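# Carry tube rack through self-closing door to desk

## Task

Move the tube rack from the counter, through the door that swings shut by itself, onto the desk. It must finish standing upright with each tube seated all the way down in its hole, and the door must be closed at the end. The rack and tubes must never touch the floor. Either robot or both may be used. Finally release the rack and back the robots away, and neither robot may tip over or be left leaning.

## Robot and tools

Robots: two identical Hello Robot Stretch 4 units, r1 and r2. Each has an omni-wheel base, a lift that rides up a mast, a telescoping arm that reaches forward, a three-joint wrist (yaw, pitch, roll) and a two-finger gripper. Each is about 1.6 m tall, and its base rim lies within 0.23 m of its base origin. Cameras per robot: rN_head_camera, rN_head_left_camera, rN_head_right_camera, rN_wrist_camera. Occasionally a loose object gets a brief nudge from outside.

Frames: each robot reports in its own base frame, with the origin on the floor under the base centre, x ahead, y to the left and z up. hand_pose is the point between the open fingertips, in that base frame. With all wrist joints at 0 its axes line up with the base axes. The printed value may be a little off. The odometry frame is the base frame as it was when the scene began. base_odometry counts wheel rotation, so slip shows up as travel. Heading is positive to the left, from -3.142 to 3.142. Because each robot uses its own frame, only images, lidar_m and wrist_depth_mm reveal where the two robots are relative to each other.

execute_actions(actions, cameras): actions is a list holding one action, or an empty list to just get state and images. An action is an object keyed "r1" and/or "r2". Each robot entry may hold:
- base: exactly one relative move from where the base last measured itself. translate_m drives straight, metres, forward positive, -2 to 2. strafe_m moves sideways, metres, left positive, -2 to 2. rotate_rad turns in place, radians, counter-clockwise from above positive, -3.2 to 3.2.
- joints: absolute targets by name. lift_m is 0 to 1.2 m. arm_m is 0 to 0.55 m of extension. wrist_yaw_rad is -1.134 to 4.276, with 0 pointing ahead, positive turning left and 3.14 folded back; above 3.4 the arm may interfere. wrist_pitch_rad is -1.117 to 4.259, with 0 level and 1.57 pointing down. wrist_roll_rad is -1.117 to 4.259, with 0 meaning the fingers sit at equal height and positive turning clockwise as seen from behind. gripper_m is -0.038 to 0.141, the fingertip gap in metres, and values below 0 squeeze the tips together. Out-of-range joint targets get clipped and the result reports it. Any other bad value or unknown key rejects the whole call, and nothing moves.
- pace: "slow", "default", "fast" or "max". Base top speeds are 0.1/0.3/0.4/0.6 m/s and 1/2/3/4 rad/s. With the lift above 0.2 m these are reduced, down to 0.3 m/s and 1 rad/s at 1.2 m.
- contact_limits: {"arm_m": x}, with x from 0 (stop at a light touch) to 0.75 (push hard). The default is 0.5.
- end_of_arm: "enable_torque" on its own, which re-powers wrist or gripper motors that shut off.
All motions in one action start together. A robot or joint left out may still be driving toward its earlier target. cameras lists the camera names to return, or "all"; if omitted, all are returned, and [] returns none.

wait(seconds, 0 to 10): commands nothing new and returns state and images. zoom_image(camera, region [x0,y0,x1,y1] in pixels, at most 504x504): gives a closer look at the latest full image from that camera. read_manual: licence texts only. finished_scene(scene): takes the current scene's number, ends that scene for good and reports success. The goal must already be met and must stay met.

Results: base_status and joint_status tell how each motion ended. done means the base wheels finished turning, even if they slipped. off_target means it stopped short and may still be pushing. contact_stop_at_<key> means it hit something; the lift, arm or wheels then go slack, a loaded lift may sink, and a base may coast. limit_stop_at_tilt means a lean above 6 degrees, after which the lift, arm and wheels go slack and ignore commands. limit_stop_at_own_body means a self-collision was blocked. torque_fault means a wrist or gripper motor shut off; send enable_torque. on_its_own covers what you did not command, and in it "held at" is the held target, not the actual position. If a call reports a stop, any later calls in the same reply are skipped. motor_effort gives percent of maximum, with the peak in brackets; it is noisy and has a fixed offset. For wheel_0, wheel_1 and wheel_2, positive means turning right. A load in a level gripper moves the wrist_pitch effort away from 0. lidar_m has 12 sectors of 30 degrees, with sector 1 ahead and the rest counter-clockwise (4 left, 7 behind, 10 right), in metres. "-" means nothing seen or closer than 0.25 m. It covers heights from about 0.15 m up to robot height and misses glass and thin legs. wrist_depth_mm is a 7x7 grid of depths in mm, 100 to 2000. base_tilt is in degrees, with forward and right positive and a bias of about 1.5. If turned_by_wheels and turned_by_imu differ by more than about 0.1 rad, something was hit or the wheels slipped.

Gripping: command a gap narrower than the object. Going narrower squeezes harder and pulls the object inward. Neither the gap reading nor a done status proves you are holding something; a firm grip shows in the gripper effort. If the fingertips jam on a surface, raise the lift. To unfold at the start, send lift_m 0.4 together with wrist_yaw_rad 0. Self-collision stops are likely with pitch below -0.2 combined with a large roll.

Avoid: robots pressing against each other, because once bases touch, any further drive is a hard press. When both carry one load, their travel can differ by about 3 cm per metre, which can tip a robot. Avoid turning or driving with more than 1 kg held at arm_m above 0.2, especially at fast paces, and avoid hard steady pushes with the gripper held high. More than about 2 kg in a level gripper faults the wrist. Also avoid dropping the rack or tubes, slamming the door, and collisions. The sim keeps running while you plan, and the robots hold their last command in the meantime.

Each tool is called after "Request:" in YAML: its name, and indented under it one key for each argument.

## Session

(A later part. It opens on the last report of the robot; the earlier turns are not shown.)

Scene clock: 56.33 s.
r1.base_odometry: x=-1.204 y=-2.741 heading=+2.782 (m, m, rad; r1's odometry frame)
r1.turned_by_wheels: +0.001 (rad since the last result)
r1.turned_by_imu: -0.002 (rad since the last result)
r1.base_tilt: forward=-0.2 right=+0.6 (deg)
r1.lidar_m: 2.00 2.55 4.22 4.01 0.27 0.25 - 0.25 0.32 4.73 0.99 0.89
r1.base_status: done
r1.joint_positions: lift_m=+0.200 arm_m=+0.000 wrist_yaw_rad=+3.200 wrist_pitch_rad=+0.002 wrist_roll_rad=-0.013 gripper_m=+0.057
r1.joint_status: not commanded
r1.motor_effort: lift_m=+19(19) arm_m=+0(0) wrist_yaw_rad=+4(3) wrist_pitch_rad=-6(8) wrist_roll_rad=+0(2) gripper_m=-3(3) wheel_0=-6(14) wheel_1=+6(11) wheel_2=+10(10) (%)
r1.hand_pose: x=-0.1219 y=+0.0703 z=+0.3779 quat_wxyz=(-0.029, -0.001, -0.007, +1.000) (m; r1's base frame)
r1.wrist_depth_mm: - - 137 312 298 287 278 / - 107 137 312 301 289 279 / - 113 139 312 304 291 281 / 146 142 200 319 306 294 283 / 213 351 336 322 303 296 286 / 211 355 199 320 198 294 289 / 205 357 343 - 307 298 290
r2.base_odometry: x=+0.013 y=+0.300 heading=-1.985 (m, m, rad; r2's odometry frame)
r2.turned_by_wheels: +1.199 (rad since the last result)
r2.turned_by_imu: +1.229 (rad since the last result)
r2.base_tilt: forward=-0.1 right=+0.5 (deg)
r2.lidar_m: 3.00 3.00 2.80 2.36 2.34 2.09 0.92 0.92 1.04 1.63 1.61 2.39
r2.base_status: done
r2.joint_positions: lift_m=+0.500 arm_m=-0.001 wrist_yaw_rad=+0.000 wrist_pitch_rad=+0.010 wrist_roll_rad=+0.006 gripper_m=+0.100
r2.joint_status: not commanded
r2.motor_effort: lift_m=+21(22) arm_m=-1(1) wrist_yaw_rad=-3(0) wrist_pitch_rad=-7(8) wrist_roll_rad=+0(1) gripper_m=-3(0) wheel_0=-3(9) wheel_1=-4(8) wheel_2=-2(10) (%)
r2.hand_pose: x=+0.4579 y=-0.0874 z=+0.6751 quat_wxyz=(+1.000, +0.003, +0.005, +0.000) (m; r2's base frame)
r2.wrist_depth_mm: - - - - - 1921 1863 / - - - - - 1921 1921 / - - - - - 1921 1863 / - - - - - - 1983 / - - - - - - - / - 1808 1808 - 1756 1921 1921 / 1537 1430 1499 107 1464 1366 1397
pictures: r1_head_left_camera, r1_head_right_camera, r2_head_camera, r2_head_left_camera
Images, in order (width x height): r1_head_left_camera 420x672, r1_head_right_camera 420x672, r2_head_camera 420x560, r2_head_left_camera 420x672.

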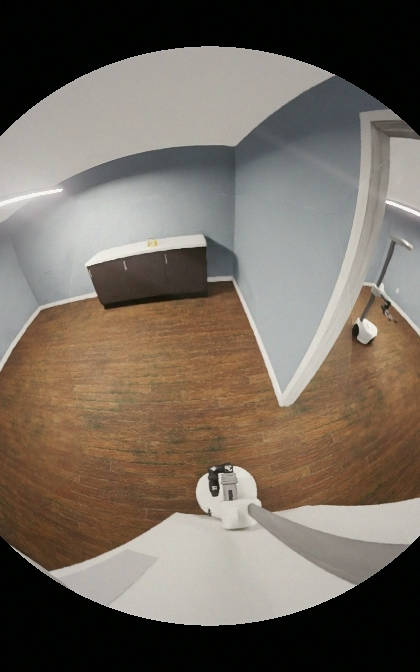

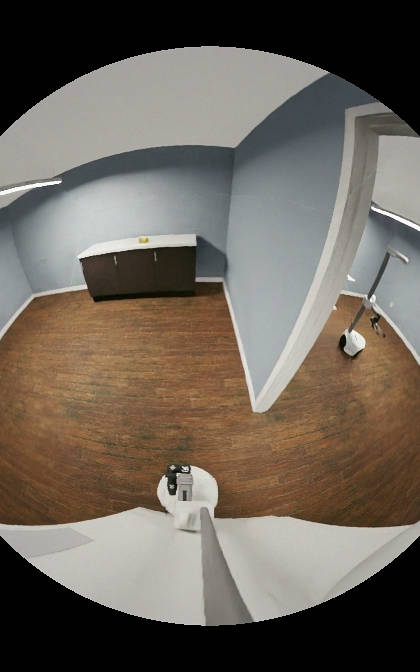

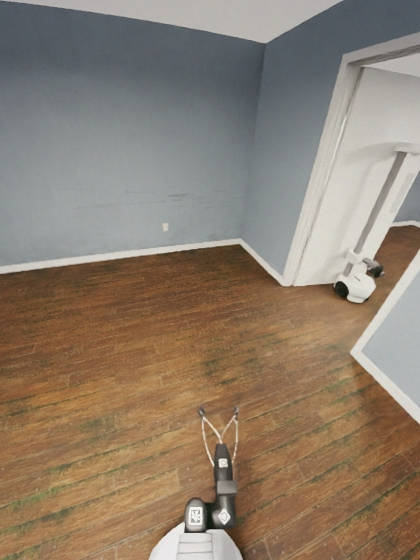

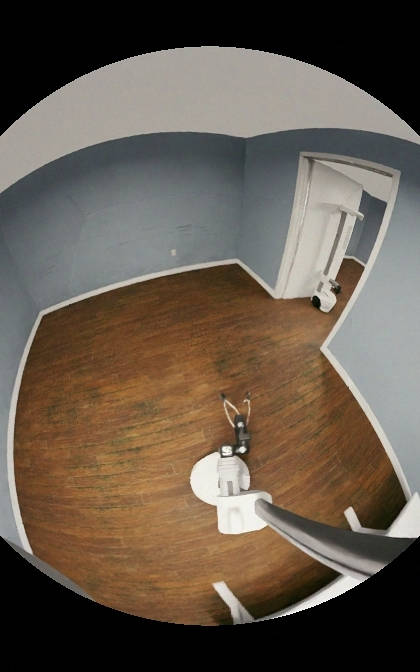

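Request:
execute_actions:
  actions:
    - {"r1":{"base":{"translate_m":-0.1},"pace":"slow"},"r2":{"base":{"rotate_rad":0.27}}}
  cameras: []

Request:
execute_actions:
  actions:
    - {"r2":{"base":{"translate_m":1.12},"joints":{"lift_m":0.2},"pace":"fast"}}
  cameras: []

Request:
execute_actions:
  actions:
    - {"r2":{"base":{"rotate_rad":-1.57}}}
  cameras: ["r2_head_camera","r2_head_left_camera"]

Scene clock: 62.83 s.
r1.base_odometry: x=-1.111 y=-2.777 heading=+2.782 (m, m, rad; r1's odometry frame)
r1.turned_by_wheels: -0.001 (rad since the last result)
r1.turned_by_imu: -0.002 (rad since the last result)
r1.base_tilt: forward=-0.2 right=+0.7 (deg)
r1.lidar_m: 2.01 2.64 4.23 4.00 0.32 0.25 - 0.25 0.26 4.74 2.44 0.97
r1.base_status: done
r1.joint_positions: lift_m=+0.200 arm_m=+0.000 wrist_yaw_rad=+3.200 wrist_pitch_rad=+0.002 wrist_roll_rad=-0.013 gripper_m=+0.057
r1.joint_status: not commanded
r1.motor_effort: lift_m=+19(19) arm_m=+1(0) wrist_yaw_rad=+4(2) wrist_pitch_rad=-9(7) wrist_roll_rad=-1(0) gripper_m=-2(4) wheel_0=-3(11) wheel_1=-9(23) wheel_2=+7(18) (%)
r1.hand_pose: x=-0.1219 y=+0.0703 z=+0.3779 quat_wxyz=(-0.029, -0.001, -0.007, +1.000) (m; r1's base frame)
r1.wrist_depth_mm: - - 137 319 315 312 310 / - 107 137 319 317 315 312 / - 113 139 320 319 317 314 / 146 142 200 324 324 317 314 / 213 332 329 325 324 320 319 / 211 334 198 327 198 322 320 / 206 336 334 - 325 325 322
r2.base_odometry: x=+0.013 y=+0.300 heading=-1.716 (m, m, rad; r2's odometry frame)
r2.turned_by_wheels: +0.270 (rad since the last result)
r2.turned_by_imu: +0.278 (rad since the last result)
r2.base_tilt: forward=-0.2 right=+0.3 (deg)
r2.lidar_m: 2.99 3.07 2.46 2.33 2.43 0.98 0.93 0.95 1.27 1.61 1.67 2.37
r2.base_status: done
r2.joint_positions: lift_m=+0.500 arm_m=-0.001 wrist_yaw_rad=+0.000 wrist_pitch_rad=+0.010 wrist_roll_rad=+0.006 gripper_m=+0.100
r2.joint_status: not commanded
r2.motor_effort: lift_m=+21(21) arm_m=-1(1) wrist_yaw_rad=-3(3) wrist_pitch_rad=-7(6) wrist_roll_rad=+0(0) gripper_m=+1(5) wheel_0=-1(8) wheel_1=-2(9) wheel_2=+0(11) (%)
r2.hand_pose: x=+0.4579 y=-0.0874 z=+0.6751 quat_wxyz=(+1.000, +0.003, +0.005, +0.000) (m; r2's base frame)
r2.wrist_depth_mm: - - - - - - - / - - - - - - - / - - - - - - - / - - - - - - - / - - - - - - - / - 1863 1808 - 1708 - 1921 / 1537 1430 1499 107 1464 1366 1430
pictures: none
No camera images: the call's "cameras" was empty. Leave "cameras" out to get every camera's image.

Scene clock: 66.93 s.
r1.base_odometry: x=-1.111 y=-2.777 heading=+2.782 (m, m, rad; r1's odometry frame)
r1.turned_by_wheels: +0.000 (rad since the last result)
r1.turned_by_imu: -0.002 (rad since the last result)
r1.base_tilt: forward=-0.2 right=+0.6 (deg)
r1.lidar_m: 2.01 2.64 4.20 4.01 0.32 0.25 - 0.25 0.27 2.18 2.21 0.97
r1.base_status: not commanded
r1.joint_positions: lift_m=+0.200 arm_m=+0.000 wrist_yaw_rad=+3.200 wrist_pitch_rad=+0.002 wrist_roll_rad=-0.013 gripper_m=+0.057
r1.joint_status: not commanded
r1.motor_effort: lift_m=+19(19) arm_m=+0(0) wrist_yaw_rad=+3(3) wrist_pitch_rad=-8(8) wrist_roll_rad=+0(2) gripper_m=-4(3) wheel_0=-4(4) wheel_1=-9(9) wheel_2=+6(6) (%)
r1.hand_pose: x=-0.1219 y=+0.0703 z=+0.3779 quat_wxyz=(-0.029, -0.001, -0.007, +1.000) (m; r1's base frame)
r1.wrist_depth_mm: - - 137 319 317 314 310 / - 107 137 319 317 315 310 / - 113 139 322 319 315 314 / 146 142 200 324 322 319 315 / 213 332 329 325 322 320 319 / 211 334 199 327 198 322 322 / 205 336 334 - 327 324 324
r2.base_odometry: x=-0.148 y=-0.809 heading=-1.715 (m, m, rad; r2's odometry frame)
r2.turned_by_wheels: +0.000 (rad since the last result)
r2.turned_by_imu: -0.002 (rad since the last result)
r2.base_tilt: forward=-0.2 right=+0.3 (deg)
r2.lidar_m: 1.87 1.91 2.51 2.39 2.46 3.02 2.08 2.11 1.66 1.64 1.71 1.98
r2.base_status: done
r2.joint_positions: lift_m=+0.200 arm_m=-0.001 wrist_yaw_rad=+0.000 wrist_pitch_rad=+0.010 wrist_roll_rad=+0.006 gripper_m=+0.100
r2.joint_status: all done
r2.motor_effort: lift_m=+14(19) arm_m=-1(1) wrist_yaw_rad=-1(3) wrist_pitch_rad=-7(7) wrist_roll_rad=+0(1) gripper_m=+1(4) wheel_0=+0(9) wheel_1=+2(8) wheel_2=+2(16) (%)
r2.hand_pose: x=+0.4579 y=-0.0874 z=+0.3757 quat_wxyz=(+1.000, +0.003, +0.005, +0.000) (m; r2's base frame)
r2.wrist_depth_mm: 1576 1576 1618 1618 1661 1661 1661 / 1618 1576 1618 1618 1661 1661 1708 / 1576 1576 1618 1661 1661 1708 1708 / 1576 1618 1661 1618 1661 1708 1708 / 1576 1618 1661 1661 1661 1708 1708 / 1308 1098 1098 1255 1042 1205 1160 / 917 854 891 107 866 820 842
pictures: none
No camera images: the call's "cameras" was empty. Leave "cameras" out to get every camera's image.

Scene clock: 69.00 s.
r1.base_odometry: x=-1.111 y=-2.777 heading=+2.782 (m, m, rad; r1's odometry frame)
r1.turned_by_wheels: +0.000 (rad since the last result)
r1.turned_by_imu: -0.001 (rad since the last result)
r1.base_tilt: forward=-0.2 right=+0.7 (deg)
r1.lidar_m: 2.01 2.64 4.24 4.01 0.33 0.25 - 0.25 0.28 1.95 2.02 0.97
r1.base_status: not commanded
r1.joint_positions: lift_m=+0.200 arm_m=+0.000 wrist_yaw_rad=+3.200 wrist_pitch_rad=+0.002 wrist_roll_rad=-0.013 gripper_m=+0.057
r1.joint_status: not commanded
r1.motor_effort: lift_m=+19(19) arm_m=+1(0) wrist_yaw_rad=+4(1) wrist_pitch_rad=-8(8) wrist_roll_rad=+0(1) gripper_m=-5(4) wheel_0=-4(3) wheel_1=-9(9) wheel_2=+7(6) (%)
r1.hand_pose: x=-0.1219 y=+0.0703 z=+0.3779 quat_wxyz=(-0.029, -0.001, -0.007, +1.000) (m; r1's base frame)
r1.wrist_depth_mm: - - 137 319 315 312 312 / - 107 137 320 317 314 310 / - 113 139 320 322 315 314 / 146 141 200 324 322 320 317 / 213 334 329 325 322 320 319 / 211 334 199 327 198 322 322 / 204 336 332 - 325 325 324
r2.base_odometry: x=-0.148 y=-0.809 heading=+2.998 (m, m, rad; r2's odometry frame)
r2.turned_by_wheels: -1.570 (rad since the last result)
r2.turned_by_imu: -1.607 (rad since the last result)
r2.base_tilt: forward=-0.3 right=+0.4 (deg)
r2.lidar_m: 1.63 1.73 1.96 1.86 1.94 2.54 2.38 2.45 3.00 2.03 2.09 1.68
r2.base_status: done
r2.joint_positions: lift_m=+0.200 arm_m=-0.001 wrist_yaw_rad=+0.000 wrist_pitch_rad=+0.010 wrist_roll_rad=+0.006 gripper_m=+0.100
r2.joint_status: not commanded
r2.motor_effort: lift_m=+15(15) arm_m=-1(1) wrist_yaw_rad=-3(1) wrist_pitch_rad=-7(8) wrist_roll_rad=-1(0) gripper_m=-6(0) wheel_0=+2(11) wheel_1=+3(9) wheel_2=+1(9) (%)
r2.hand_pose: x=+0.4579 y=-0.0874 z=+0.3757 quat_wxyz=(+1.000, +0.003, +0.005, +0.000) (m; r2's base frame)
r2.wrist_depth_mm: 1281 1756 - - 1366 1397 1397 / 1281 1756 - - 1366 1397 1397 / 1336 1756 - - 1397 1397 1397 / 1308 1756 - - 1397 1430 1464 / 1336 1708 1863 - 1397 1397 1464 / 1308 1118 1098 1229 1042 1182 1160 / 904 854 904 107 854 809 842
pictures: r2_head_camera, r2_head_left_camera
Images, in order (width x height): r2_head_camera 420x560, r2_head_left_camera 420x672.

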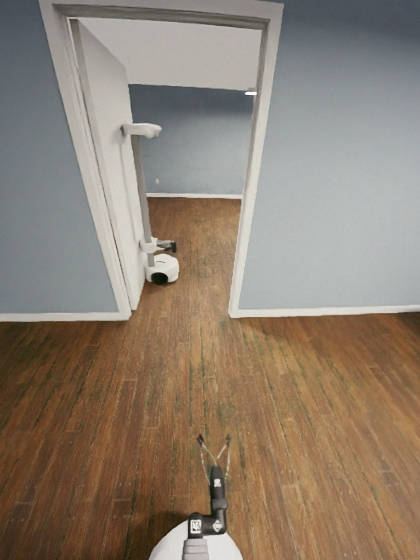

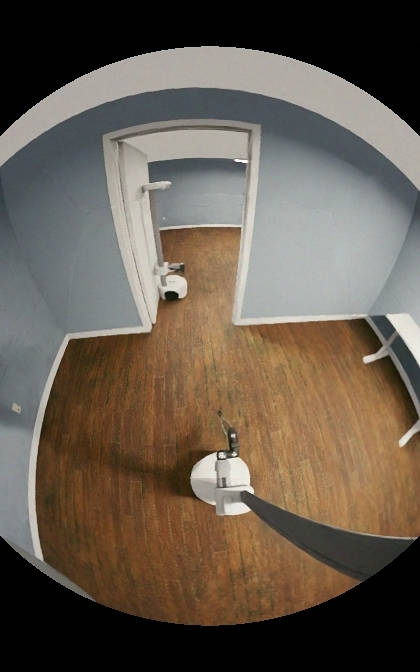

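Request:
execute_actions:
  actions:
    - {"r2":{"base":{"strafe_m":0.07}}}
  cameras: []

Request:
execute_actions:
  actions:
    - {"r2":{"base":{"translate_m":1.2}}}
  cameras: ["r2_head_camera","r2_head_left_camera"]

Scene clock: 72.67 s.
r1.base_odometry: x=-1.111 y=-2.777 heading=+2.782 (m, m, rad; r1's odometry frame)
r1.turned_by_wheels: +0.000 (rad since the last result)
r1.turned_by_imu: -0.001 (rad since the last result)
r1.base_tilt: forward=-0.2 right=+0.7 (deg)
r1.lidar_m: 2.00 2.66 4.24 4.01 0.32 0.25 - 0.25 0.27 2.04 3.70 0.96
r1.base_status: not commanded
r1.joint_positions: lift_m=+0.200 arm_m=+0.000 wrist_yaw_rad=+3.200 wrist_pitch_rad=+0.002 wrist_roll_rad=-0.013 gripper_m=+0.057
r1.joint_status: not commanded
r1.motor_effort: lift_m=+19(19) arm_m=+0(0) wrist_yaw_rad=+3(2) wrist_pitch_rad=-9(9) wrist_roll_rad=+0(1) gripper_m=-4(3) wheel_0=-3(3) wheel_1=-9(9) wheel_2=+7(6) (%)
r1.hand_pose: x=-0.1219 y=+0.0703 z=+0.3779 quat_wxyz=(-0.029, -0.001, -0.007, +1.000) (m; r1's base frame)
r1.wrist_depth_mm: - - 137 319 314 312 310 / - 107 137 319 317 315 314 / - 113 138 320 320 317 315 / 146 142 200 324 322 319 315 / 213 332 329 325 322 320 317 / 211 334 199 329 198 320 322 / 205 338 332 - 327 325 324
r2.base_odometry: x=-0.158 y=-0.878 heading=+2.999 (m, m, rad; r2's odometry frame)
r2.turned_by_wheels: +0.000 (rad since the last result)
r2.turned_by_imu: +0.002 (rad since the last result)
r2.base_tilt: forward=-0.2 right=+0.3 (deg)
r2.lidar_m: 1.62 1.69 1.92 1.77 1.85 2.48 2.38 2.46 3.05 2.12 2.16 1.67
r2.base_status: done
r2.joint_positions: lift_m=+0.200 arm_m=-0.001 wrist_yaw_rad=+0.000 wrist_pitch_rad=+0.010 wrist_roll_rad=+0.006 gripper_m=+0.100
r2.joint_status: not commanded
r2.motor_effort: lift_m=+15(15) arm_m=-1(1) wrist_yaw_rad=-2(3) wrist_pitch_rad=-7(7) wrist_roll_rad=-1(0) gripper_m=-2(3) wheel_0=+2(5) wheel_1=+1(11) wheel_2=+0(3) (%)
r2.hand_pose: x=+0.4579 y=-0.0874 z=+0.3757 quat_wxyz=(+1.000, +0.003, +0.005, +0.000) (m; r2's base frame)
r2.wrist_depth_mm: 1281 1576 - - 1336 1366 1397 / 1281 1576 - - 1366 1397 1430 / 1308 1708 - - 1366 1397 1397 / 1308 1537 - - 1397 1397 1430 / 1308 1464 1921 - 1430 1430 1430 / 1308 1118 1060 1255 1042 1182 1160 / 917 854 891 107 866 809 831
pictures: none
No camera images: the call's "cameras" was empty. Leave "cameras" out to get every camera's image.

Scene clock: 78.13 s.
r1.base_odometry: x=-1.111 y=-2.777 heading=+2.782 (m, m, rad; r1's odometry frame)
r1.turned_by_wheels: +0.000 (rad since the last result)
r1.turned_by_imu: -0.002 (rad since the last result)
r1.base_tilt: forward=-0.2 right=+0.6 (deg)
r1.lidar_m: 1.99 2.64 4.23 4.00 0.30 0.25 - 0.25 0.27 1.04 0.78 0.97
r1.base_status: not commanded
r1.joint_positions: lift_m=+0.200 arm_m=+0.000 wrist_yaw_rad=+3.200 wrist_pitch_rad=+0.002 wrist_roll_rad=-0.013 gripper_m=+0.057
r1.joint_status: not commanded
r1.motor_effort: lift_m=+19(19) arm_m=+0(0) wrist_yaw_rad=+2(3) wrist_pitch_rad=-8(10) wrist_roll_rad=-1(0) gripper_m=-2(3) wheel_0=-3(4) wheel_1=-9(9) wheel_2=+6(6) (%)
r1.hand_pose: x=-0.1219 y=+0.0703 z=+0.3779 quat_wxyz=(-0.029, -0.001, -0.007, +1.000) (m; r1's base frame)
r1.wrist_depth_mm: - - 137 319 315 312 310 / - 107 137 319 317 315 310 / - 113 139 320 319 315 315 / 146 142 200 324 320 319 317 / 213 332 329 325 324 320 320 / 211 336 199 327 198 322 322 / 206 336 332 - 327 324 322
r2.base_odometry: x=-1.346 y=-0.707 heading=+2.999 (m, m, rad; r2's odometry frame)
r2.turned_by_wheels: +0.000 (rad since the last result)
r2.turned_by_imu: -0.002 (rad since the last result)
r2.base_tilt: forward=-0.2 right=+0.3 (deg)
r2.lidar_m: 1.03 0.85 0.71 1.35 1.92 2.57 3.65 3.71 2.19 1.96 0.58 0.54
r2.base_status: done
r2.joint_positions: lift_m=+0.200 arm_m=-0.001 wrist_yaw_rad=+0.000 wrist_pitch_rad=+0.010 wrist_roll_rad=+0.006 gripper_m=+0.100
r2.joint_status: not commanded
r2.motor_effort: lift_m=+15(15) arm_m=-1(1) wrist_yaw_rad=-1(4) wrist_pitch_rad=-7(7) wrist_roll_rad=-1(0) gripper_m=+0(0) wheel_0=+2(6) wheel_1=+2(8) wheel_2=+0(11) (%)
r2.hand_pose: x=+0.4579 y=-0.0874 z=+0.3757 quat_wxyz=(+1.000, +0.003, +0.005, +0.000) (m; r2's base frame)
r2.wrist_depth_mm: 1098 - - - - - - / 1098 - - - - - - / 842 - - - - - - / 842 946 - - - - - / 904 - - - - - 1921 / 715 741 1078 1229 1060 1182 1160 / 715 778 891 107 878 809 831
pictures: r2_head_camera, r2_head_left_camera
Images, in order (width x height): r2_head_camera 420x560, r2_head_left_camera 420x672.

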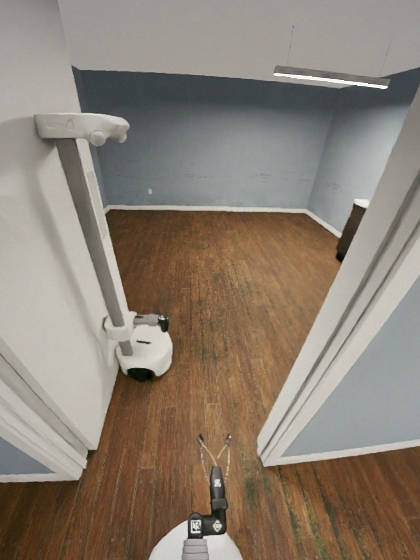

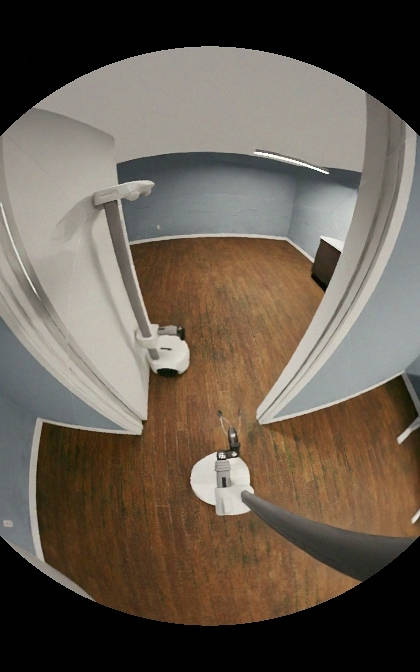

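Request:
execute_actions:
  actions:
    - {"r1":{"base":{"strafe_m":0.3},"pace":"slow"},"r2":{"base":{"strafe_m":0.03}}}
  cameras: ["r2_head_camera","r1_head_left_camera"]

Scene clock: 84.07 s.
r1.base_odometry: x=-1.216 y=-3.057 heading=+2.782 (m, m, rad; r1's odometry frame)
r1.turned_by_wheels: +0.000 (rad since the last result)
r1.turned_by_imu: -0.002 (rad since the last result)
r1.base_tilt: forward=-0.2 right=+0.6 (deg)
r1.lidar_m: 2.55 2.64 3.92 3.70 2.32 0.25 1.55 0.25 0.28 0.70 1.04 1.24
r1.base_status: done
r1.joint_positions: lift_m=+0.200 arm_m=+0.000 wrist_yaw_rad=+3.200 wrist_pitch_rad=+0.002 wrist_roll_rad=-0.013 gripper_m=+0.057
r1.joint_status: not commanded
r1.motor_effort: lift_m=+19(19) arm_m=+0(0) wrist_yaw_rad=+3(2) wrist_pitch_rad=-9(8) wrist_roll_rad=+2(0) gripper_m=-4(3) wheel_0=-3(7) wheel_1=+3(5) wheel_2=+3(4) (%)
r1.hand_pose: x=-0.1219 y=+0.0703 z=+0.3779 quat_wxyz=(-0.029, -0.001, -0.007, +1.000) (m; r1's base frame)
r1.wrist_depth_mm: - - 137 317 1576 1576 1576 / - 107 137 317 1576 1576 1537 / - 113 139 319 1618 1618 1576 / 146 142 199 324 1618 1618 1576 / 213 334 329 325 1618 1618 1618 / 211 336 200 327 198 1138 1138 / 205 340 334 - 904 831 854
r2.base_odometry: x=-1.350 y=-0.737 heading=+2.999 (m, m, rad; r2's odometry frame)
r2.turned_by_wheels: +0.000 (rad since the last result)
r2.turned_by_imu: +0.002 (rad since the last result)
r2.base_tilt: forward=-0.2 right=+0.4 (deg)
r2.lidar_m: 1.26 0.80 0.69 1.32 1.90 2.52 3.63 3.70 2.20 1.97 0.58 0.57
r2.base_status: done
r2.joint_positions: lift_m=+0.200 arm_m=-0.001 wrist_yaw_rad=+0.000 wrist_pitch_rad=+0.010 wrist_roll_rad=+0.006 gripper_m=+0.100
r2.joint_status: not commanded
r2.motor_effort: lift_m=+15(15) arm_m=-1(1) wrist_yaw_rad=-2(2) wrist_pitch_rad=-7(8) wrist_roll_rad=-1(0) gripper_m=-5(2) wheel_0=+1(8) wheel_1=+0(10) wheel_2=+0(1) (%)
r2.hand_pose: x=+0.4579 y=-0.0874 z=+0.3757 quat_wxyz=(+1.000, +0.003, +0.005, +0.000) (m; r2's base frame)
r2.wrist_depth_mm: 1025 - - - - - - / 1025 - - - - - - / 1025 - - - - - - / 1008 1205 - - - - - / 1008 1060 1921 - - - 1921 / 991 991 1078 1255 1042 1205 1160 / 891 854 891 107 878 820 842
pictures: r1_head_left_camera, r2_head_camera
Images, in order (width x height): r1_head_left_camera 420x672, r2_head_camera 420x560.

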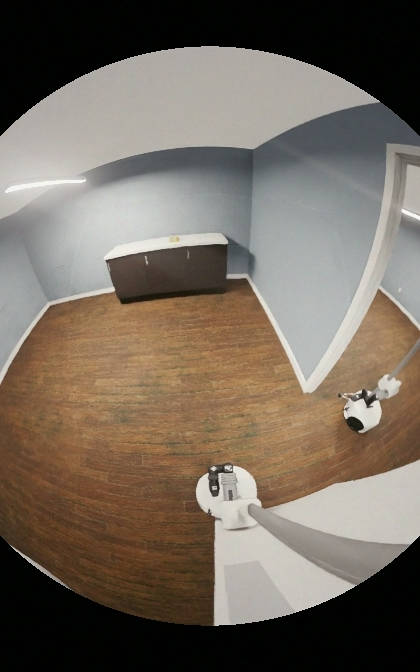

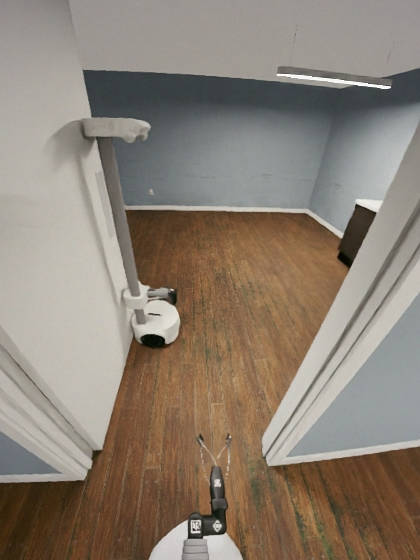

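Request:
execute_actions:
  actions:
    - {"r2":{"base":{"translate_m":0.82}}}
  cameras: ["r2_head_left_camera"]

Scene clock: 89.50 s.
r1.base_odometry: x=-1.216 y=-3.057 heading=+2.782 (m, m, rad; r1's odometry frame)
r1.turned_by_wheels: +0.000 (rad since the last result)
r1.turned_by_imu: -0.002 (rad since the last result)
r1.base_tilt: forward=-0.1 right=+0.7 (deg)
r1.lidar_m: 2.56 2.63 3.92 3.71 2.34 0.25 1.54 0.25 0.28 0.69 0.51 0.43
r1.base_status: not commanded
r1.joint_positions: lift_m=+0.200 arm_m=+0.000 wrist_yaw_rad=+3.200 wrist_pitch_rad=+0.002 wrist_roll_rad=-0.013 gripper_m=+0.057
r1.joint_status: not commanded
r1.motor_effort: lift_m=+19(19) arm_m=+0(0) wrist_yaw_rad=+3(3) wrist_pitch_rad=-7(8) wrist_roll_rad=-1(2) gripper_m=-5(2) wheel_0=-3(3) wheel_1=+3(3) wheel_2=+3(3) (%)
r1.hand_pose: x=-0.1219 y=+0.0703 z=+0.3779 quat_wxyz=(-0.029, -0.001, -0.007, +1.000) (m; r1's base frame)
r1.wrist_depth_mm: - - 137 315 1576 1576 1537 / - 107 137 319 1618 1576 1576 / - 113 139 319 1576 1618 1618 / 146 142 199 324 1661 1576 1618 / 213 334 330 322 1618 1661 1576 / 211 338 199 325 198 1160 1138 / 205 338 336 - 904 831 842
r2.base_odometry: x=-2.162 y=-0.621 heading=+2.999 (m, m, rad; r2's odometry frame)
r2.turned_by_wheels: +0.000 (rad since the last result)
r2.turned_by_imu: -0.001 (rad since the last result)
r2.base_tilt: forward=-0.2 right=+0.3 (deg)
r2.lidar_m: 4.30 0.50 0.58 0.55 0.57 2.57 - 4.56 0.45 0.92 2.23 2.95
r2.base_status: done
r2.joint_positions: lift_m=+0.200 arm_m=-0.001 wrist_yaw_rad=+0.000 wrist_pitch_rad=+0.010 wrist_roll_rad=+0.006 gripper_m=+0.100
r2.joint_status: not commanded
r2.motor_effort: lift_m=+15(15) arm_m=-1(1) wrist_yaw_rad=+0(2) wrist_pitch_rad=-7(7) wrist_roll_rad=-1(0) gripper_m=-4(2) wheel_0=+1(3) wheel_1=+3(7) wheel_2=+0(10) (%)
r2.hand_pose: x=+0.4579 y=-0.0874 z=+0.3757 quat_wxyz=(+1.000, +0.003, +0.005, +0.000) (m; r2's base frame)
r2.wrist_depth_mm: - - - - - - - / - - - - - - - / - - - - - - - / - - - - - - - / 1756 - - - - - 1921 / 1308 1098 1078 1255 1042 1205 1160 / 496 842 891 107 878 809 831
pictures: r2_head_left_camera
Images, in order (width x height): r2_head_left_camera 420x672.

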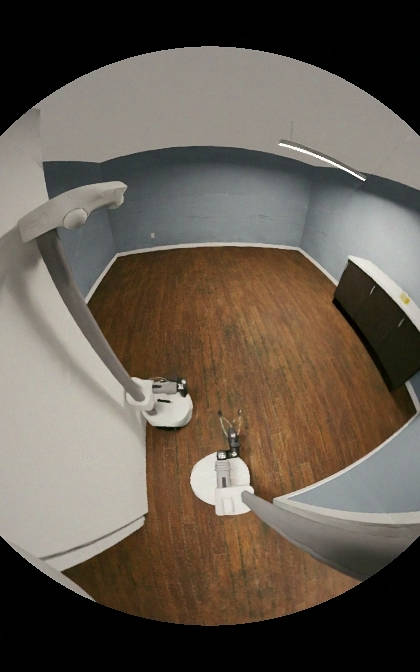

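Request:
execute_actions:
  actions:
    - {"r2":{"base":{"rotate_rad":-0.7}}}
  cameras: []

Request:
execute_actions:
  actions:
    - {"r2":{"base":{"translate_m":1.0}}}
  cameras: []

Request:
execute_actions:
  actions:
    - {"r2":{"base":{"rotate_rad":-0.87},"joints":{"lift_m":0.85}}}
  cameras: ["r2_head_camera","r2_head_left_camera"]

Scene clock: 93.33 s.
r1.base_odometry: x=-1.216 y=-3.057 heading=+2.782 (m, m, rad; r1's odometry frame)
r1.turned_by_wheels: +0.000 (rad since the last result)
r1.turned_by_imu: -0.002 (rad since the last result)
r1.base_tilt: forward=-0.2 right=+0.6 (deg)
r1.lidar_m: 2.57 2.63 3.91 3.70 2.33 0.25 1.56 0.25 0.28 0.69 0.51 0.60
r1.base_status: not commanded
r1.joint_positions: lift_m=+0.200 arm_m=+0.000 wrist_yaw_rad=+3.200 wrist_pitch_rad=+0.002 wrist_roll_rad=-0.013 gripper_m=+0.057
r1.joint_status: not commanded
r1.motor_effort: lift_m=+19(19) arm_m=+0(0) wrist_yaw_rad=+3(3) wrist_pitch_rad=-8(8) wrist_roll_rad=+0(1) gripper_m=-5(5) wheel_0=-3(3) wheel_1=+3(3) wheel_2=+3(3) (%)
r1.hand_pose: x=-0.1219 y=+0.0703 z=+0.3779 quat_wxyz=(-0.029, -0.001, -0.007, +1.000) (m; r1's base frame)
r1.wrist_depth_mm: - - 137 317 1618 1576 1537 / - 107 137 317 1576 1576 1576 / - 113 139 320 1661 1618 1576 / 146 141 200 322 1618 1618 1618 / 213 334 329 324 1618 1618 1576 / 211 338 199 327 198 1160 1138 / 205 340 334 - 904 842 842
r2.base_odometry: x=-2.162 y=-0.621 heading=+2.300 (m, m, rad; r2's odometry frame)
r2.turned_by_wheels: -0.699 (rad since the last result)
r2.turned_by_imu: -0.715 (rad since the last result)
r2.base_tilt: forward=-0.2 right=+0.3 (deg)
r2.lidar_m: 2.59 4.29 0.46 0.51 0.54 0.53 0.73 4.09 4.42 0.45 0.59 2.21
r2.base_status: done
r2.joint_positions: lift_m=+0.200 arm_m=-0.001 wrist_yaw_rad=+0.000 wrist_pitch_rad=+0.010 wrist_roll_rad=+0.006 gripper_m=+0.100
r2.joint_status: not commanded
r2.motor_effort: lift_m=+15(15) arm_m=-1(1) wrist_yaw_rad=-1(2) wrist_pitch_rad=-8(7) wrist_roll_rad=+0(1) gripper_m=+0(1) wheel_0=+2(4) wheel_1=+4(9) wheel_2=+2(6) (%)
r2.hand_pose: x=+0.4579 y=-0.0874 z=+0.3757 quat_wxyz=(+1.000, +0.003, +0.005, +0.000) (m; r2's base frame)
r2.wrist_depth_mm: - - - - - - - / - - - - - 1921 1708 / - - - - - 1921 1708 / - - - - - 1921 1708 / - - - - - 1921 1708 / 1308 1098 1060 1255 1060 1205 1160 / 904 842 891 107 878 809 831
pictures: none
No camera images: the call's "cameras" was empty. Leave "cameras" out to get every camera's image.

Scene clock: 98.13 s.
r1.base_odometry: x=-1.216 y=-3.057 heading=+2.782 (m, m, rad; r1's odometry frame)
r1.turned_by_wheels: +0.000 (rad since the last result)
r1.turned_by_imu: -0.002 (rad since the last result)
r1.base_tilt: forward=-0.1 right=+0.6 (deg)
r1.lidar_m: 0.81 0.88 3.92 3.71 2.33 0.25 1.55 0.25 0.28 0.71 1.16 1.22
r1.base_status: not commanded
r1.joint_positions: lift_m=+0.200 arm_m=+0.000 wrist_yaw_rad=+3.200 wrist_pitch_rad=+0.002 wrist_roll_rad=-0.013 gripper_m=+0.057
r1.joint_status: not commanded
r1.motor_effort: lift_m=+19(19) arm_m=+1(0) wrist_yaw_rad=+3(2) wrist_pitch_rad=-9(10) wrist_roll_rad=+0(0) gripper_m=-2(4) wheel_0=-3(3) wheel_1=+3(3) wheel_2=+3(3) (%)
r1.hand_pose: x=-0.1219 y=+0.0703 z=+0.3779 quat_wxyz=(-0.029, -0.001, -0.007, +1.000) (m; r1's base frame)
r1.wrist_depth_mm: - - 137 315 1576 1618 1576 / - 107 137 319 1618 1576 1576 / - 113 139 319 1576 1618 1576 / 146 142 200 324 1576 1618 1576 / 213 334 329 327 1661 1576 1576 / 211 338 199 327 198 1182 1160 / 206 340 336 - 904 842 854
r2.base_odometry: x=-2.828 y=+0.125 heading=+2.300 (m, m, rad; r2's odometry frame)
r2.turned_by_wheels: +0.000 (rad since the last result)
r2.turned_by_imu: -0.002 (rad since the last result)
r2.base_tilt: forward=-0.2 right=+0.3 (deg)
r2.lidar_m: 1.79 3.57 3.58 2.97 0.83 0.81 1.48 0.99 1.00 1.16 1.49 1.50
r2.base_status: done
r2.joint_positions: lift_m=+0.200 arm_m=-0.001 wrist_yaw_rad=+0.000 wrist_pitch_rad=+0.010 wrist_roll_rad=+0.006 gripper_m=+0.100
r2.joint_status: not commanded
r2.motor_effort: lift_m=+15(15) arm_m=-1(1) wrist_yaw_rad=-2(1) wrist_pitch_rad=-8(7) wrist_roll_rad=-1(0) gripper_m=-4(1) wheel_0=+2(8) wheel_1=+2(8) wheel_2=+1(9) (%)
r2.hand_pose: x=+0.4579 y=-0.0874 z=+0.3757 quat_wxyz=(+1.000, +0.003, +0.005, +0.000) (m; r2's base frame)
r2.wrist_depth_mm: - - - - - 1255 1078 / - - - - 1464 1255 1118 / - - - - 1464 1255 1098 / - - - - 1499 1255 1098 / - - - 1863 1499 1308 1138 / 1308 1098 1078 1229 1042 1182 1138 / 904 854 891 107 866 809 842
pictures: none
No camera images: the call's "cameras" was empty. Leave "cameras" out to get every camera's image.

Scene clock: 101.57 s.
r1.base_odometry: x=-1.216 y=-3.057 heading=+2.782 (m, m, rad; r1's odometry frame)
r1.turned_by_wheels: +0.000 (rad since the last result)
r1.turned_by_imu: -0.001 (rad since the last result)
r1.base_tilt: forward=-0.2 right=+0.6 (deg)
r1.lidar_m: 0.83 0.86 3.91 3.72 2.32 0.25 1.54 0.25 0.27 0.71 1.16 1.23
r1.base_status: not commanded
r1.joint_positions: lift_m=+0.200 arm_m=+0.000 wrist_yaw_rad=+3.200 wrist_pitch_rad=+0.002 wrist_roll_rad=-0.013 gripper_m=+0.057
r1.joint_status: not commanded
r1.motor_effort: lift_m=+19(19) arm_m=+0(0) wrist_yaw_rad=+2(1) wrist_pitch_rad=-8(7) wrist_roll_rad=-1(0) gripper_m=-3(4) wheel_0=-3(3) wheel_1=+3(3) wheel_2=+3(3) (%)
r1.hand_pose: x=-0.1219 y=+0.0703 z=+0.3779 quat_wxyz=(-0.029, -0.001, -0.007, +1.000) (m; r1's base frame)
r1.wrist_depth_mm: - - 137 317 1537 1576 1537 / - 107 137 319 1618 1618 1576 / - 113 139 320 1618 1576 1576 / 146 142 200 324 1618 1576 1618 / 213 334 329 325 1618 1576 1576 / 211 336 199 325 198 1138 1138 / 205 340 334 - 917 831 854
r2.base_odometry: x=-2.828 y=+0.125 heading=+1.431 (m, m, rad; r2's odometry frame)
r2.turned_by_wheels: -0.869 (rad since the last result)
r2.turned_by_imu: -0.889 (rad since the last result)
r2.base_tilt: forward=-0.2 right=+0.4 (deg)
r2.lidar_m: 1.50 1.55 2.89 3.59 3.67 2.76 0.83 0.89 3.44 0.97 1.01 1.33
r2.base_status: done
r2.joint_positions: lift_m=+0.850 arm_m=-0.001 wrist_yaw_rad=+0.000 wrist_pitch_rad=+0.010 wrist_roll_rad=+0.006 gripper_m=+0.100
r2.joint_status: all done
r2.motor_effort: lift_m=+22(22) arm_m=-1(1) wrist_yaw_rad=-2(0) wrist_pitch_rad=-7(7) wrist_roll_rad=+0(0) gripper_m=-3(2) wheel_0=+2(11) wheel_1=+4(8) wheel_2=+1(10) (%)
r2.hand_pose: x=+0.4579 y=-0.0874 z=+1.0251 quat_wxyz=(+1.000, +0.003, +0.005, +0.000) (m; r2's base frame)
r2.wrist_depth_mm: 1756 1808 1863 1863 1863 1661 1182 / 1756 1808 1808 1863 1921 1661 1205 / 1756 1863 1921 1921 1983 1708 1205 / 1756 1863 1921 1921 1921 1708 1205 / 1255 1281 1281 1336 1336 1756 1229 / 1255 1281 1281 1336 1366 1618 1229 / 1281 1308 1308 107 - 1618 1255
pictures: r2_head_camera, r2_head_left_camera
Images, in order (width x height): r2_head_camera 420x560, r2_head_left_camera 420x672.

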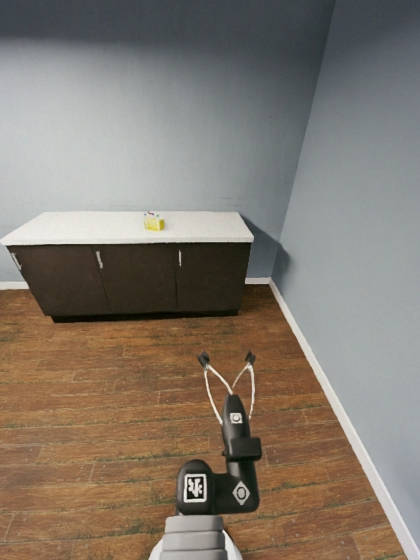

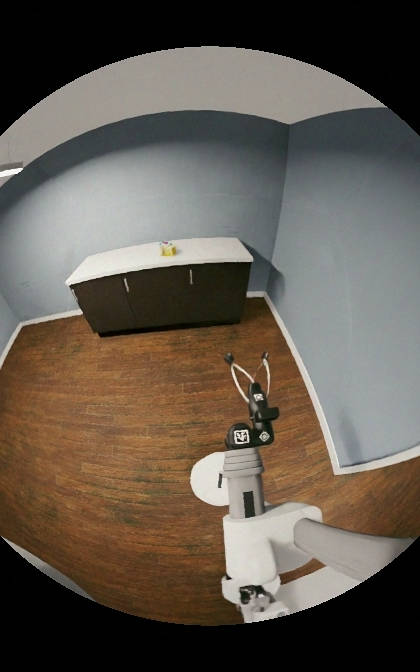

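Request:
execute_actions:
  actions:
    - {"r2":{"base":{"rotate_rad":0.05}}}
  cameras: []

Request:
execute_actions:
  actions:
    - {"r2":{"base":{"strafe_m":0.43},"joints":{"lift_m":0.95}}}
  cameras: []

Request:
execute_actions:
  actions:
    - {"r2":{"base":{"translate_m":0.75}}}
  cameras: ["r2_head_camera","r2_wrist_camera"]

Scene clock: 104.23 s.
r1.base_odometry: x=-1.216 y=-3.057 heading=+2.782 (m, m, rad; r1's odometry frame)
r1.turned_by_wheels: +0.000 (rad since the last result)
r1.turned_by_imu: -0.001 (rad since the last result)
r1.base_tilt: forward=-0.2 right=+0.7 (deg)
r1.lidar_m: 0.83 0.89 3.88 3.70 2.33 0.26 1.53 0.25 0.27 0.69 1.15 1.21
r1.base_status: not commanded
r1.joint_positions: lift_m=+0.200 arm_m=+0.000 wrist_yaw_rad=+3.200 wrist_pitch_rad=+0.002 wrist_roll_rad=-0.013 gripper_m=+0.057
r1.joint_status: not commanded
r1.motor_effort: lift_m=+19(19) arm_m=+0(0) wrist_yaw_rad=+3(2) wrist_pitch_rad=-8(7) wrist_roll_rad=+0(2) gripper_m=-5(2) wheel_0=-3(4) wheel_1=+3(3) wheel_2=+3(3) (%)
r1.hand_pose: x=-0.1219 y=+0.0703 z=+0.3779 quat_wxyz=(-0.029, -0.001, -0.007, +1.000) (m; r1's base frame)
r1.wrist_depth_mm: - - 137 317 1576 1576 1576 / - 107 137 319 1576 1537 1537 / - 113 139 319 1618 1576 1576 / 146 141 199 322 1661 1618 1618 / 213 334 329 325 1661 1576 1576 / 210 336 199 327 198 1160 1138 / 206 338 334 - 904 831 842
r2.base_odometry: x=-2.828 y=+0.125 heading=+1.481 (m, m, rad; r2's odometry frame)
r2.turned_by_wheels: +0.050 (rad since the last result)
r2.turned_by_imu: +0.052 (rad since the last result)
r2.base_tilt: forward=-0.2 right=+0.4 (deg)
r2.lidar_m: 1.50 1.55 3.03 3.58 3.73 2.71 0.81 0.90 1.02 0.97 1.01 1.38
r2.base_status: done
r2.joint_positions: lift_m=+0.850 arm_m=-0.001 wrist_yaw_rad=+0.000 wrist_pitch_rad=+0.010 wrist_roll_rad=+0.006 gripper_m=+0.100
r2.joint_status: not commanded
r2.motor_effort: lift_m=+22(22) arm_m=-1(1) wrist_yaw_rad=+1(3) wrist_pitch_rad=-7(7) wrist_roll_rad=+0(1) gripper_m=-5(6) wheel_0=-1(1) wheel_1=-3(5) wheel_2=-1(6) (%)
r2.hand_pose: x=+0.4579 y=-0.0874 z=+1.0251 quat_wxyz=(+1.000, +0.003, +0.005, +0.000) (m; r2's base frame)
r2.wrist_depth_mm: 1808 1863 1921 1863 1921 1863 1281 / 1808 1808 1863 1863 1863 1863 1308 / 1863 1921 1921 1863 1921 1921 1308 / 1863 1863 1921 1921 1921 1863 1308 / 1308 1281 1308 1336 1336 1921 1336 / 1281 1281 1336 1336 1308 1808 1336 / 1308 1336 1336 107 1336 1808 1336
pictures: none
No camera images: the call's "cameras" was empty. Leave "cameras" out to get every camera's image.

Scene clock: 107.00 s.
r1.base_odometry: x=-1.216 y=-3.057 heading=+2.782 (m, m, rad; r1's odometry frame)
r1.turned_by_wheels: +0.000 (rad since the last result)
r1.turned_by_imu: -0.001 (rad since the last result)
r1.base_tilt: forward=-0.2 right=+0.6 (deg)
r1.lidar_m: 2.57 0.95 3.91 3.70 2.34 0.25 1.55 0.25 0.29 0.69 1.16 1.24
r1.base_status: not commanded
r1.joint_positions: lift_m=+0.200 arm_m=+0.000 wrist_yaw_rad=+3.200 wrist_pitch_rad=+0.002 wrist_roll_rad=-0.013 gripper_m=+0.057
r1.joint_status: not commanded
r1.motor_effort: lift_m=+19(19) arm_m=+0(0) wrist_yaw_rad=+3(2) wrist_pitch_rad=-9(9) wrist_roll_rad=+1(1) gripper_m=-4(5) wheel_0=-3(4) wheel_1=+3(3) wheel_2=+3(3) (%)
r1.hand_pose: x=-0.1219 y=+0.0703 z=+0.3779 quat_wxyz=(-0.029, -0.001, -0.007, +1.000) (m; r1's base frame)
r1.wrist_depth_mm: - - 137 319 1576 1576 1576 / - 107 137 317 1576 1576 1576 / - 113 139 317 1661 1618 1537 / 146 142 200 324 1661 1618 1576 / 213 334 329 327 1661 1618 1576 / 211 338 199 325 198 1182 1160 / 205 340 334 - 904 842 854
r2.base_odometry: x=-3.257 y=+0.163 heading=+1.481 (m, m, rad; r2's odometry frame)
r2.turned_by_wheels: +0.000 (rad since the last result)
r2.turned_by_imu: +0.001 (rad since the last result)
r2.base_tilt: forward=-0.1 right=+0.3 (deg)
r2.lidar_m: 1.47 1.54 3.00 3.15 3.27 2.71 2.56 0.95 1.75 1.41 1.44 1.56
r2.base_status: done
r2.joint_positions: lift_m=+0.950 arm_m=-0.001 wrist_yaw_rad=+0.000 wrist_pitch_rad=+0.010 wrist_roll_rad=+0.006 gripper_m=+0.100
r2.joint_status: all done
r2.motor_effort: lift_m=+22(23) arm_m=-1(1) wrist_yaw_rad=+0(0) wrist_pitch_rad=-7(8) wrist_roll_rad=-1(0) gripper_m=-1(1) wheel_0=-1(9) wheel_1=+2(12) wheel_2=+0(2) (%)
r2.hand_pose: x=+0.4579 y=-0.0874 z=+1.1251 quat_wxyz=(+1.000, +0.003, +0.005, +0.000) (m; r2's base frame)
r2.wrist_depth_mm: 1808 1863 1808 1863 1863 1863 1863 / 1863 1863 1921 1921 1921 1921 1863 / 1808 1863 1863 1921 1863 1921 1921 / 1863 1863 1863 1863 1983 1921 1921 / 1921 1430 1366 1336 1308 1336 1863 / 1308 1281 1308 1308 1308 1336 1863 / 1308 1281 1336 107 1366 1366 1863
pictures: none
No camera images: the call's "cameras" was empty. Leave "cameras" out to get every camera's image.

Scene clock: 110.97 s.
r1.base_odometry: x=-1.216 y=-3.057 heading=+2.782 (m, m, rad; r1's odometry frame)
r1.turned_by_wheels: +0.000 (rad since the last result)
r1.turned_by_imu: -0.002 (rad since the last result)
r1.base_tilt: forward=-0.2 right=+0.7 (deg)
r1.lidar_m: 1.73 1.66 3.93 3.70 2.35 0.25 1.54 0.25 0.28 0.68 1.17 1.23
r1.base_status: not commanded
r1.joint_positions: lift_m=+0.200 arm_m=+0.000 wrist_yaw_rad=+3.200 wrist_pitch_rad=+0.002 wrist_roll_rad=-0.013 gripper_m=+0.057
r1.joint_status: not commanded
r1.motor_effort: lift_m=+19(19) arm_m=+0(0) wrist_yaw_rad=+2(3) wrist_pitch_rad=-10(8) wrist_roll_rad=+1(1) gripper_m=-3(5) wheel_0=-3(3) wheel_1=+3(3) wheel_2=+3(3) (%)
r1.hand_pose: x=-0.1219 y=+0.0703 z=+0.3779 quat_wxyz=(-0.029, -0.001, -0.007, +1.000) (m; r1's base frame)
r1.wrist_depth_mm: - - 137 317 1537 1537 1576 / - 107 137 319 1576 1618 1537 / - 113 138 319 1661 1618 1576 / 146 142 200 324 1576 1618 1576 / 213 334 329 325 1618 1618 1576 / 211 338 200 325 198 1138 1138 / 206 338 334 - 917 831 854
r2.base_odometry: x=-3.189 y=+0.910 heading=+1.481 (m, m, rad; r2's odometry frame)
r2.turned_by_wheels: +0.000 (rad since the last result)
r2.turned_by_imu: -0.001 (rad since the last result)
r2.base_tilt: forward=-0.3 right=+0.4 (deg)
r2.lidar_m: 0.74 0.76 1.04 3.17 3.29 3.47 1.68 1.64 1.46 1.40 1.10 0.78
r2.base_status: done
r2.joint_positions: lift_m=+0.950 arm_m=-0.001 wrist_yaw_rad=+0.000 wrist_pitch_rad=+0.010 wrist_roll_rad=+0.006 gripper_m=+0.100
r2.joint_status: not commanded
r2.motor_effort: lift_m=+22(22) arm_m=-1(1) wrist_yaw_rad=+0(1) wrist_pitch_rad=-8(7) wrist_roll_rad=-1(1) gripper_m=-1(2) wheel_0=+1(7) wheel_1=+3(8) wheel_2=-1(11) (%)
r2.hand_pose: x=+0.4579 y=-0.0874 z=+1.1251 quat_wxyz=(+1.000, +0.003, +0.005, +0.000) (m; r2's base frame)
r2.wrist_depth_mm: 1138 1138 1160 1138 1138 1160 1182 / 1138 1118 1138 1160 1160 1160 1160 / 1118 1138 1160 1160 1182 1205 1182 / 1160 1160 1160 1182 1160 1205 1182 / 1160 1160 1182 1182 1205 1205 1205 / 831 699 683 699 661 750 732 / 580 544 564 107 580 564 569
pictures: r2_head_camera, r2_wrist_camera
Images, in order (width x height): r2_head_camera 420x560, r2_wrist_camera 616x392.

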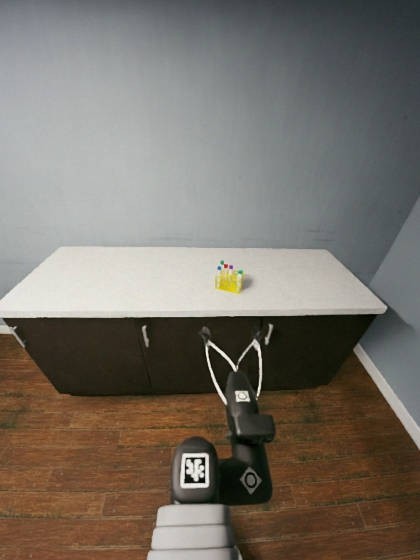

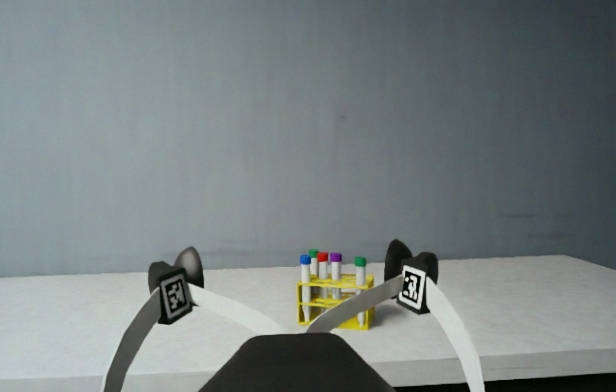

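Request:
zoom_image:
  camera: "r2_wrist_camera"
  region: [270,230,410,340]

Request:
zoom_image:
  camera: "r2_head_camera"
  region: [190,245,270,310]

Region (270, 230, 410, 340) of r2_wrist_camera's 616x392 image, scaled by 3.600; it fills the top 396 rows of this view, and the rest is white.

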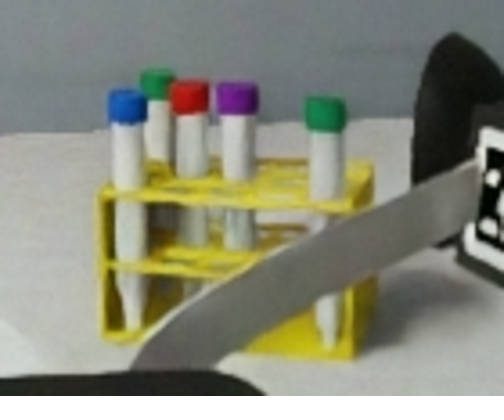

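Region (190, 245, 270, 310) of r2_head_camera's 420x560 image, scaled by 6.300, with more detail than that image has; it fills the top 410 rows of this view, and the rest is white.

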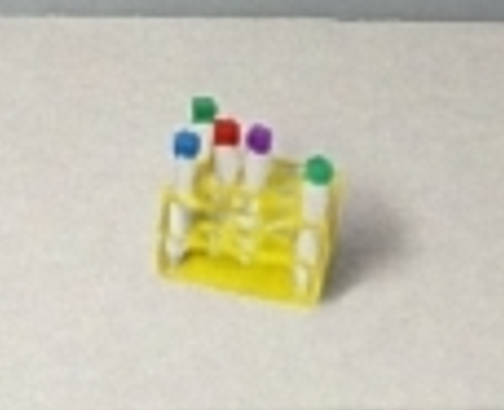

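Request:
execute_actions:
  actions:
    - {"r2":{"joints":{"lift_m":1.19,"wrist_pitch_rad":1.57,"wrist_yaw_rad":0.3,"wrist_roll_rad":-0.9,"gripper_m":0.12}}}
  cameras: []

Request:
execute_actions:
  actions:
    - {"r2":{"base":{"translate_m":0.3},"joints":{"arm_m":0.2}}}
  cameras: ["r2_head_camera","r2_wrist_camera"]

Scene clock: 124.30 s.
r1.base_odometry: x=-1.216 y=-3.057 heading=+2.782 (m, m, rad; r1's odometry frame)
r1.turned_by_wheels: +0.000 (rad since the last result)
r1.turned_by_imu: -0.002 (rad since the last result)
r1.base_tilt: forward=-0.2 right=+0.7 (deg)
r1.lidar_m: 1.71 1.64 3.91 3.70 2.34 0.25 1.55 0.25 0.25 0.70 1.19 1.23
r1.base_status: not commanded
r1.joint_positions: lift_m=+0.200 arm_m=+0.000 wrist_yaw_rad=+3.200 wrist_pitch_rad=+0.002 wrist_roll_rad=-0.013 gripper_m=+0.057
r1.joint_status: not commanded
r1.motor_effort: lift_m=+19(19) arm_m=+0(1) wrist_yaw_rad=+2(3) wrist_pitch_rad=-8(8) wrist_roll_rad=+0(1) gripper_m=-3(3) wheel_0=-3(3) wheel_1=+3(3) wheel_2=+3(3) (%)
r1.hand_pose: x=-0.1219 y=+0.0703 z=+0.3779 quat_wxyz=(-0.029, -0.001, -0.007, +1.000) (m; r1's base frame)
r1.wrist_depth_mm: - - 137 317 1576 1537 1576 / - 107 137 319 1576 1576 1576 / - 113 139 320 1576 1576 1576 / 146 142 199 322 1618 1618 1618 / 213 334 330 325 1618 1576 1618 / 211 336 199 325 198 1160 1138 / 204 340 334 - 917 831 842
r2.base_odometry: x=-3.189 y=+0.910 heading=+1.481 (m, m, rad; r2's odometry frame)
r2.turned_by_wheels: +0.000 (rad since the last result)
r2.turned_by_imu: +0.002 (rad since the last result)
r2.base_tilt: forward=-0.2 right=+0.3 (deg)
r2.lidar_m: 0.74 0.77 1.06 3.18 3.30 3.49 1.69 1.66 1.46 1.40 1.11 0.78
r2.base_status: not commanded
r2.joint_positions: lift_m=+1.190 arm_m=-0.001 wrist_yaw_rad=+0.300 wrist_pitch_rad=+1.570 wrist_roll_rad=-0.900 gripper_m=+0.120
r2.joint_status: all done
r2.motor_effort: lift_m=+22(25) arm_m=-1(1) wrist_yaw_rad=-2(5) wrist_pitch_rad=+1(4) wrist_roll_rad=-1(5) gripper_m=+2(0) wheel_0=+1(1) wheel_1=+3(3) wheel_2=+0(0) (%)
r2.hand_pose: x=+0.1955 y=-0.0834 z=+1.0794 quat_wxyz=(+0.584, -0.399, +0.583, +0.399) (m; r2's base frame)
r2.wrist_depth_mm: 1255 1281 1255 1281 1281 946 715 / 1255 1229 1255 1281 1308 1042 768 / 1255 1255 1078 1281 1308 1255 831 / 1281 1281 1078 1308 1308 1308 904 / 1281 1281 1078 1281 1308 1308 1008 / 1281 439 1308 1281 1308 1366 1098 / 368 1281 1281 107 1336 1336 1336
pictures: none
No camera images: the call's "cameras" was empty. Leave "cameras" out to get every camera's image.

Scene clock: 126.77 s.
r1.base_odometry: x=-1.216 y=-3.057 heading=+2.782 (m, m, rad; r1's odometry frame)
r1.turned_by_wheels: +0.000 (rad since the last result)
r1.turned_by_imu: -0.001 (rad since the last result)
r1.base_tilt: forward=-0.2 right=+0.7 (deg)
r1.lidar_m: 1.97 1.93 3.92 3.70 2.33 0.26 1.53 0.25 0.27 0.71 1.18 1.23
r1.base_status: not commanded
r1.joint_positions: lift_m=+0.200 arm_m=+0.000 wrist_yaw_rad=+3.200 wrist_pitch_rad=+0.002 wrist_roll_rad=-0.013 gripper_m=+0.057
r1.joint_status: not commanded
r1.motor_effort: lift_m=+19(19) arm_m=+0(0) wrist_yaw_rad=+3(2) wrist_pitch_rad=-7(8) wrist_roll_rad=-2(1) gripper_m=-3(2) wheel_0=-3(4) wheel_1=+3(3) wheel_2=+3(3) (%)
r1.hand_pose: x=-0.1219 y=+0.0703 z=+0.3779 quat_wxyz=(-0.029, -0.001, -0.007, +1.000) (m; r1's base frame)
r1.wrist_depth_mm: - - 137 317 1537 1537 1576 / - 107 137 317 1618 1618 1618 / - 113 139 320 1576 1576 1576 / 146 142 199 322 1661 1576 1576 / 213 336 330 325 1618 1576 1576 / 211 338 199 325 198 1182 1138 / 205 338 334 - 904 842 842
r2.base_odometry: x=-3.163 y=+1.209 heading=+1.481 (m, m, rad; r2's odometry frame)
r2.turned_by_wheels: +0.000 (rad since the last result)
r2.turned_by_imu: +0.000 (rad since the last result)
r2.base_tilt: forward=-0.1 right=+0.3 (deg)
r2.lidar_m: 0.44 0.46 0.62 3.16 3.31 3.82 1.97 1.94 1.48 1.39 0.69 0.47
r2.base_status: done
r2.joint_positions: lift_m=+1.190 arm_m=+0.199 wrist_yaw_rad=+0.300 wrist_pitch_rad=+1.570 wrist_roll_rad=-0.900 gripper_m=+0.120
r2.joint_status: all done
r2.motor_effort: lift_m=+22(22) arm_m=+4(5) wrist_yaw_rad=+0(0) wrist_pitch_rad=+0(1) wrist_roll_rad=-1(1) gripper_m=+2(1) wheel_0=+2(9) wheel_1=+2(8) wheel_2=+0(8) (%)
r2.hand_pose: x=+0.3963 y=-0.0834 z=+1.0794 quat_wxyz=(+0.584, -0.399, +0.583, +0.399) (m; r2's base frame)
r2.wrist_depth_mm: 1229 1255 1255 387 389 392 394 / 1255 1255 1255 394 392 394 394 / 1255 1281 1281 1008 394 397 342 / 1255 1078 1138 1281 397 399 327 / 1255 1060 1255 1281 402 402 327 / 1281 798 1281 1308 404 404 407 / 1308 1281 1308 107 1078 407 410
pictures: r2_head_camera, r2_wrist_camera
Images, in order (width x height): r2_head_camera 420x560, r2_wrist_camera 616x392.

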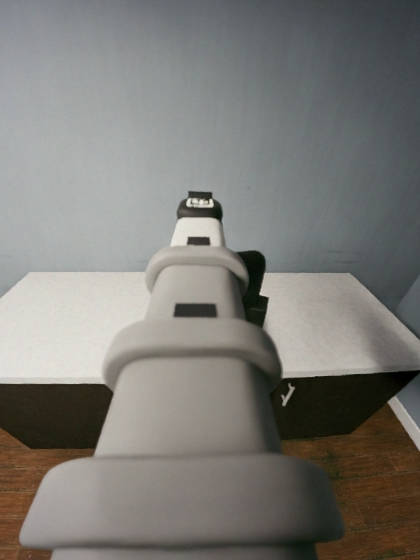

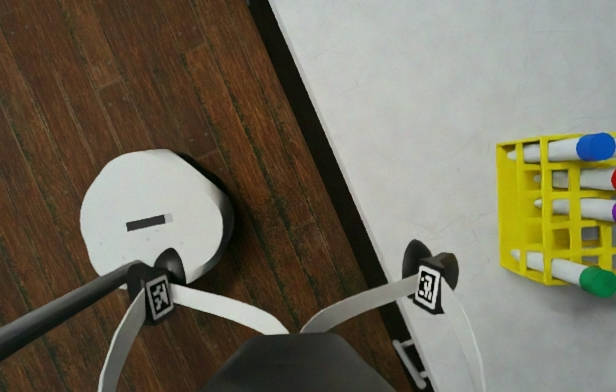

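Request:
execute_actions:
  actions:
    - {"r2":{"base":{"translate_m":0.13},"joints":{"arm_m":0.32}}}
  cameras: ["r2_wrist_camera"]

Scene clock: 130.10 s.
r1.base_odometry: x=-1.216 y=-3.057 heading=+2.782 (m, m, rad; r1's odometry frame)
r1.turned_by_wheels: +0.000 (rad since the last result)
r1.turned_by_imu: -0.001 (rad since the last result)
r1.base_tilt: forward=-0.2 right=+0.6 (deg)
r1.lidar_m: 2.05 2.08 3.90 3.71 2.34 0.26 1.55 0.25 0.28 0.70 1.17 1.23
r1.base_status: not commanded
r1.joint_positions: lift_m=+0.200 arm_m=+0.000 wrist_yaw_rad=+3.200 wrist_pitch_rad=+0.002 wrist_roll_rad=-0.013 gripper_m=+0.057
r1.joint_status: not commanded
r1.motor_effort: lift_m=+19(19) arm_m=+0(1) wrist_yaw_rad=+3(3) wrist_pitch_rad=-8(8) wrist_roll_rad=-1(0) gripper_m=-4(4) wheel_0=-3(3) wheel_1=+3(3) wheel_2=+3(3) (%)
r1.hand_pose: x=-0.1219 y=+0.0703 z=+0.3779 quat_wxyz=(-0.029, -0.001, -0.007, +1.000) (m; r1's base frame)
r1.wrist_depth_mm: - - 137 315 1618 1576 1576 / - 107 137 317 1618 1576 1537 / - 113 139 319 1618 1618 1618 / 146 142 199 324 1618 1661 1576 / 213 336 327 324 1618 1576 1618 / 211 336 200 325 198 1160 1138 / 205 338 334 - 904 842 842
r2.base_odometry: x=-3.151 y=+1.338 heading=+1.482 (m, m, rad; r2's odometry frame)
r2.turned_by_wheels: +0.000 (rad since the last result)
r2.turned_by_imu: +0.001 (rad since the last result)
r2.base_tilt: forward=-0.2 right=+0.4 (deg)
r2.lidar_m: 0.31 0.32 0.46 3.17 3.28 3.96 3.91 2.01 1.46 1.37 0.50 0.33
r2.base_status: done
r2.joint_positions: lift_m=+1.190 arm_m=+0.319 wrist_yaw_rad=+0.300 wrist_pitch_rad=+1.570 wrist_roll_rad=-0.900 gripper_m=+0.120
r2.joint_status: all done
r2.motor_effort: lift_m=+22(22) arm_m=+4(4) wrist_yaw_rad=+0(2) wrist_pitch_rad=+0(1) wrist_roll_rad=-1(1) gripper_m=-1(1) wheel_0=+2(3) wheel_1=+2(7) wheel_2=-1(10) (%)
r2.hand_pose: x=+0.5162 y=-0.0834 z=+1.0794 quat_wxyz=(+0.584, -0.399, +0.583, +0.399) (m; r2's base frame)
r2.wrist_depth_mm: 377 379 382 384 387 392 394 / 382 382 387 389 387 392 397 / 1255 387 387 392 394 394 399 / 1255 389 389 392 394 397 402 / 1281 389 392 330 394 402 404 / 1255 394 394 309 324 404 407 / 1281 1281 394 107 402 410 407
pictures: r2_wrist_camera
Images, in order (width x height): r2_wrist_camera 616x392.

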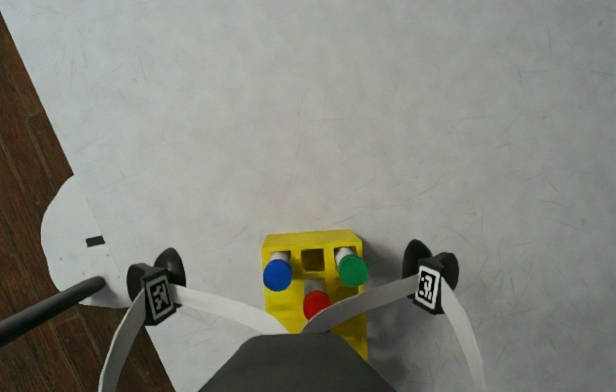

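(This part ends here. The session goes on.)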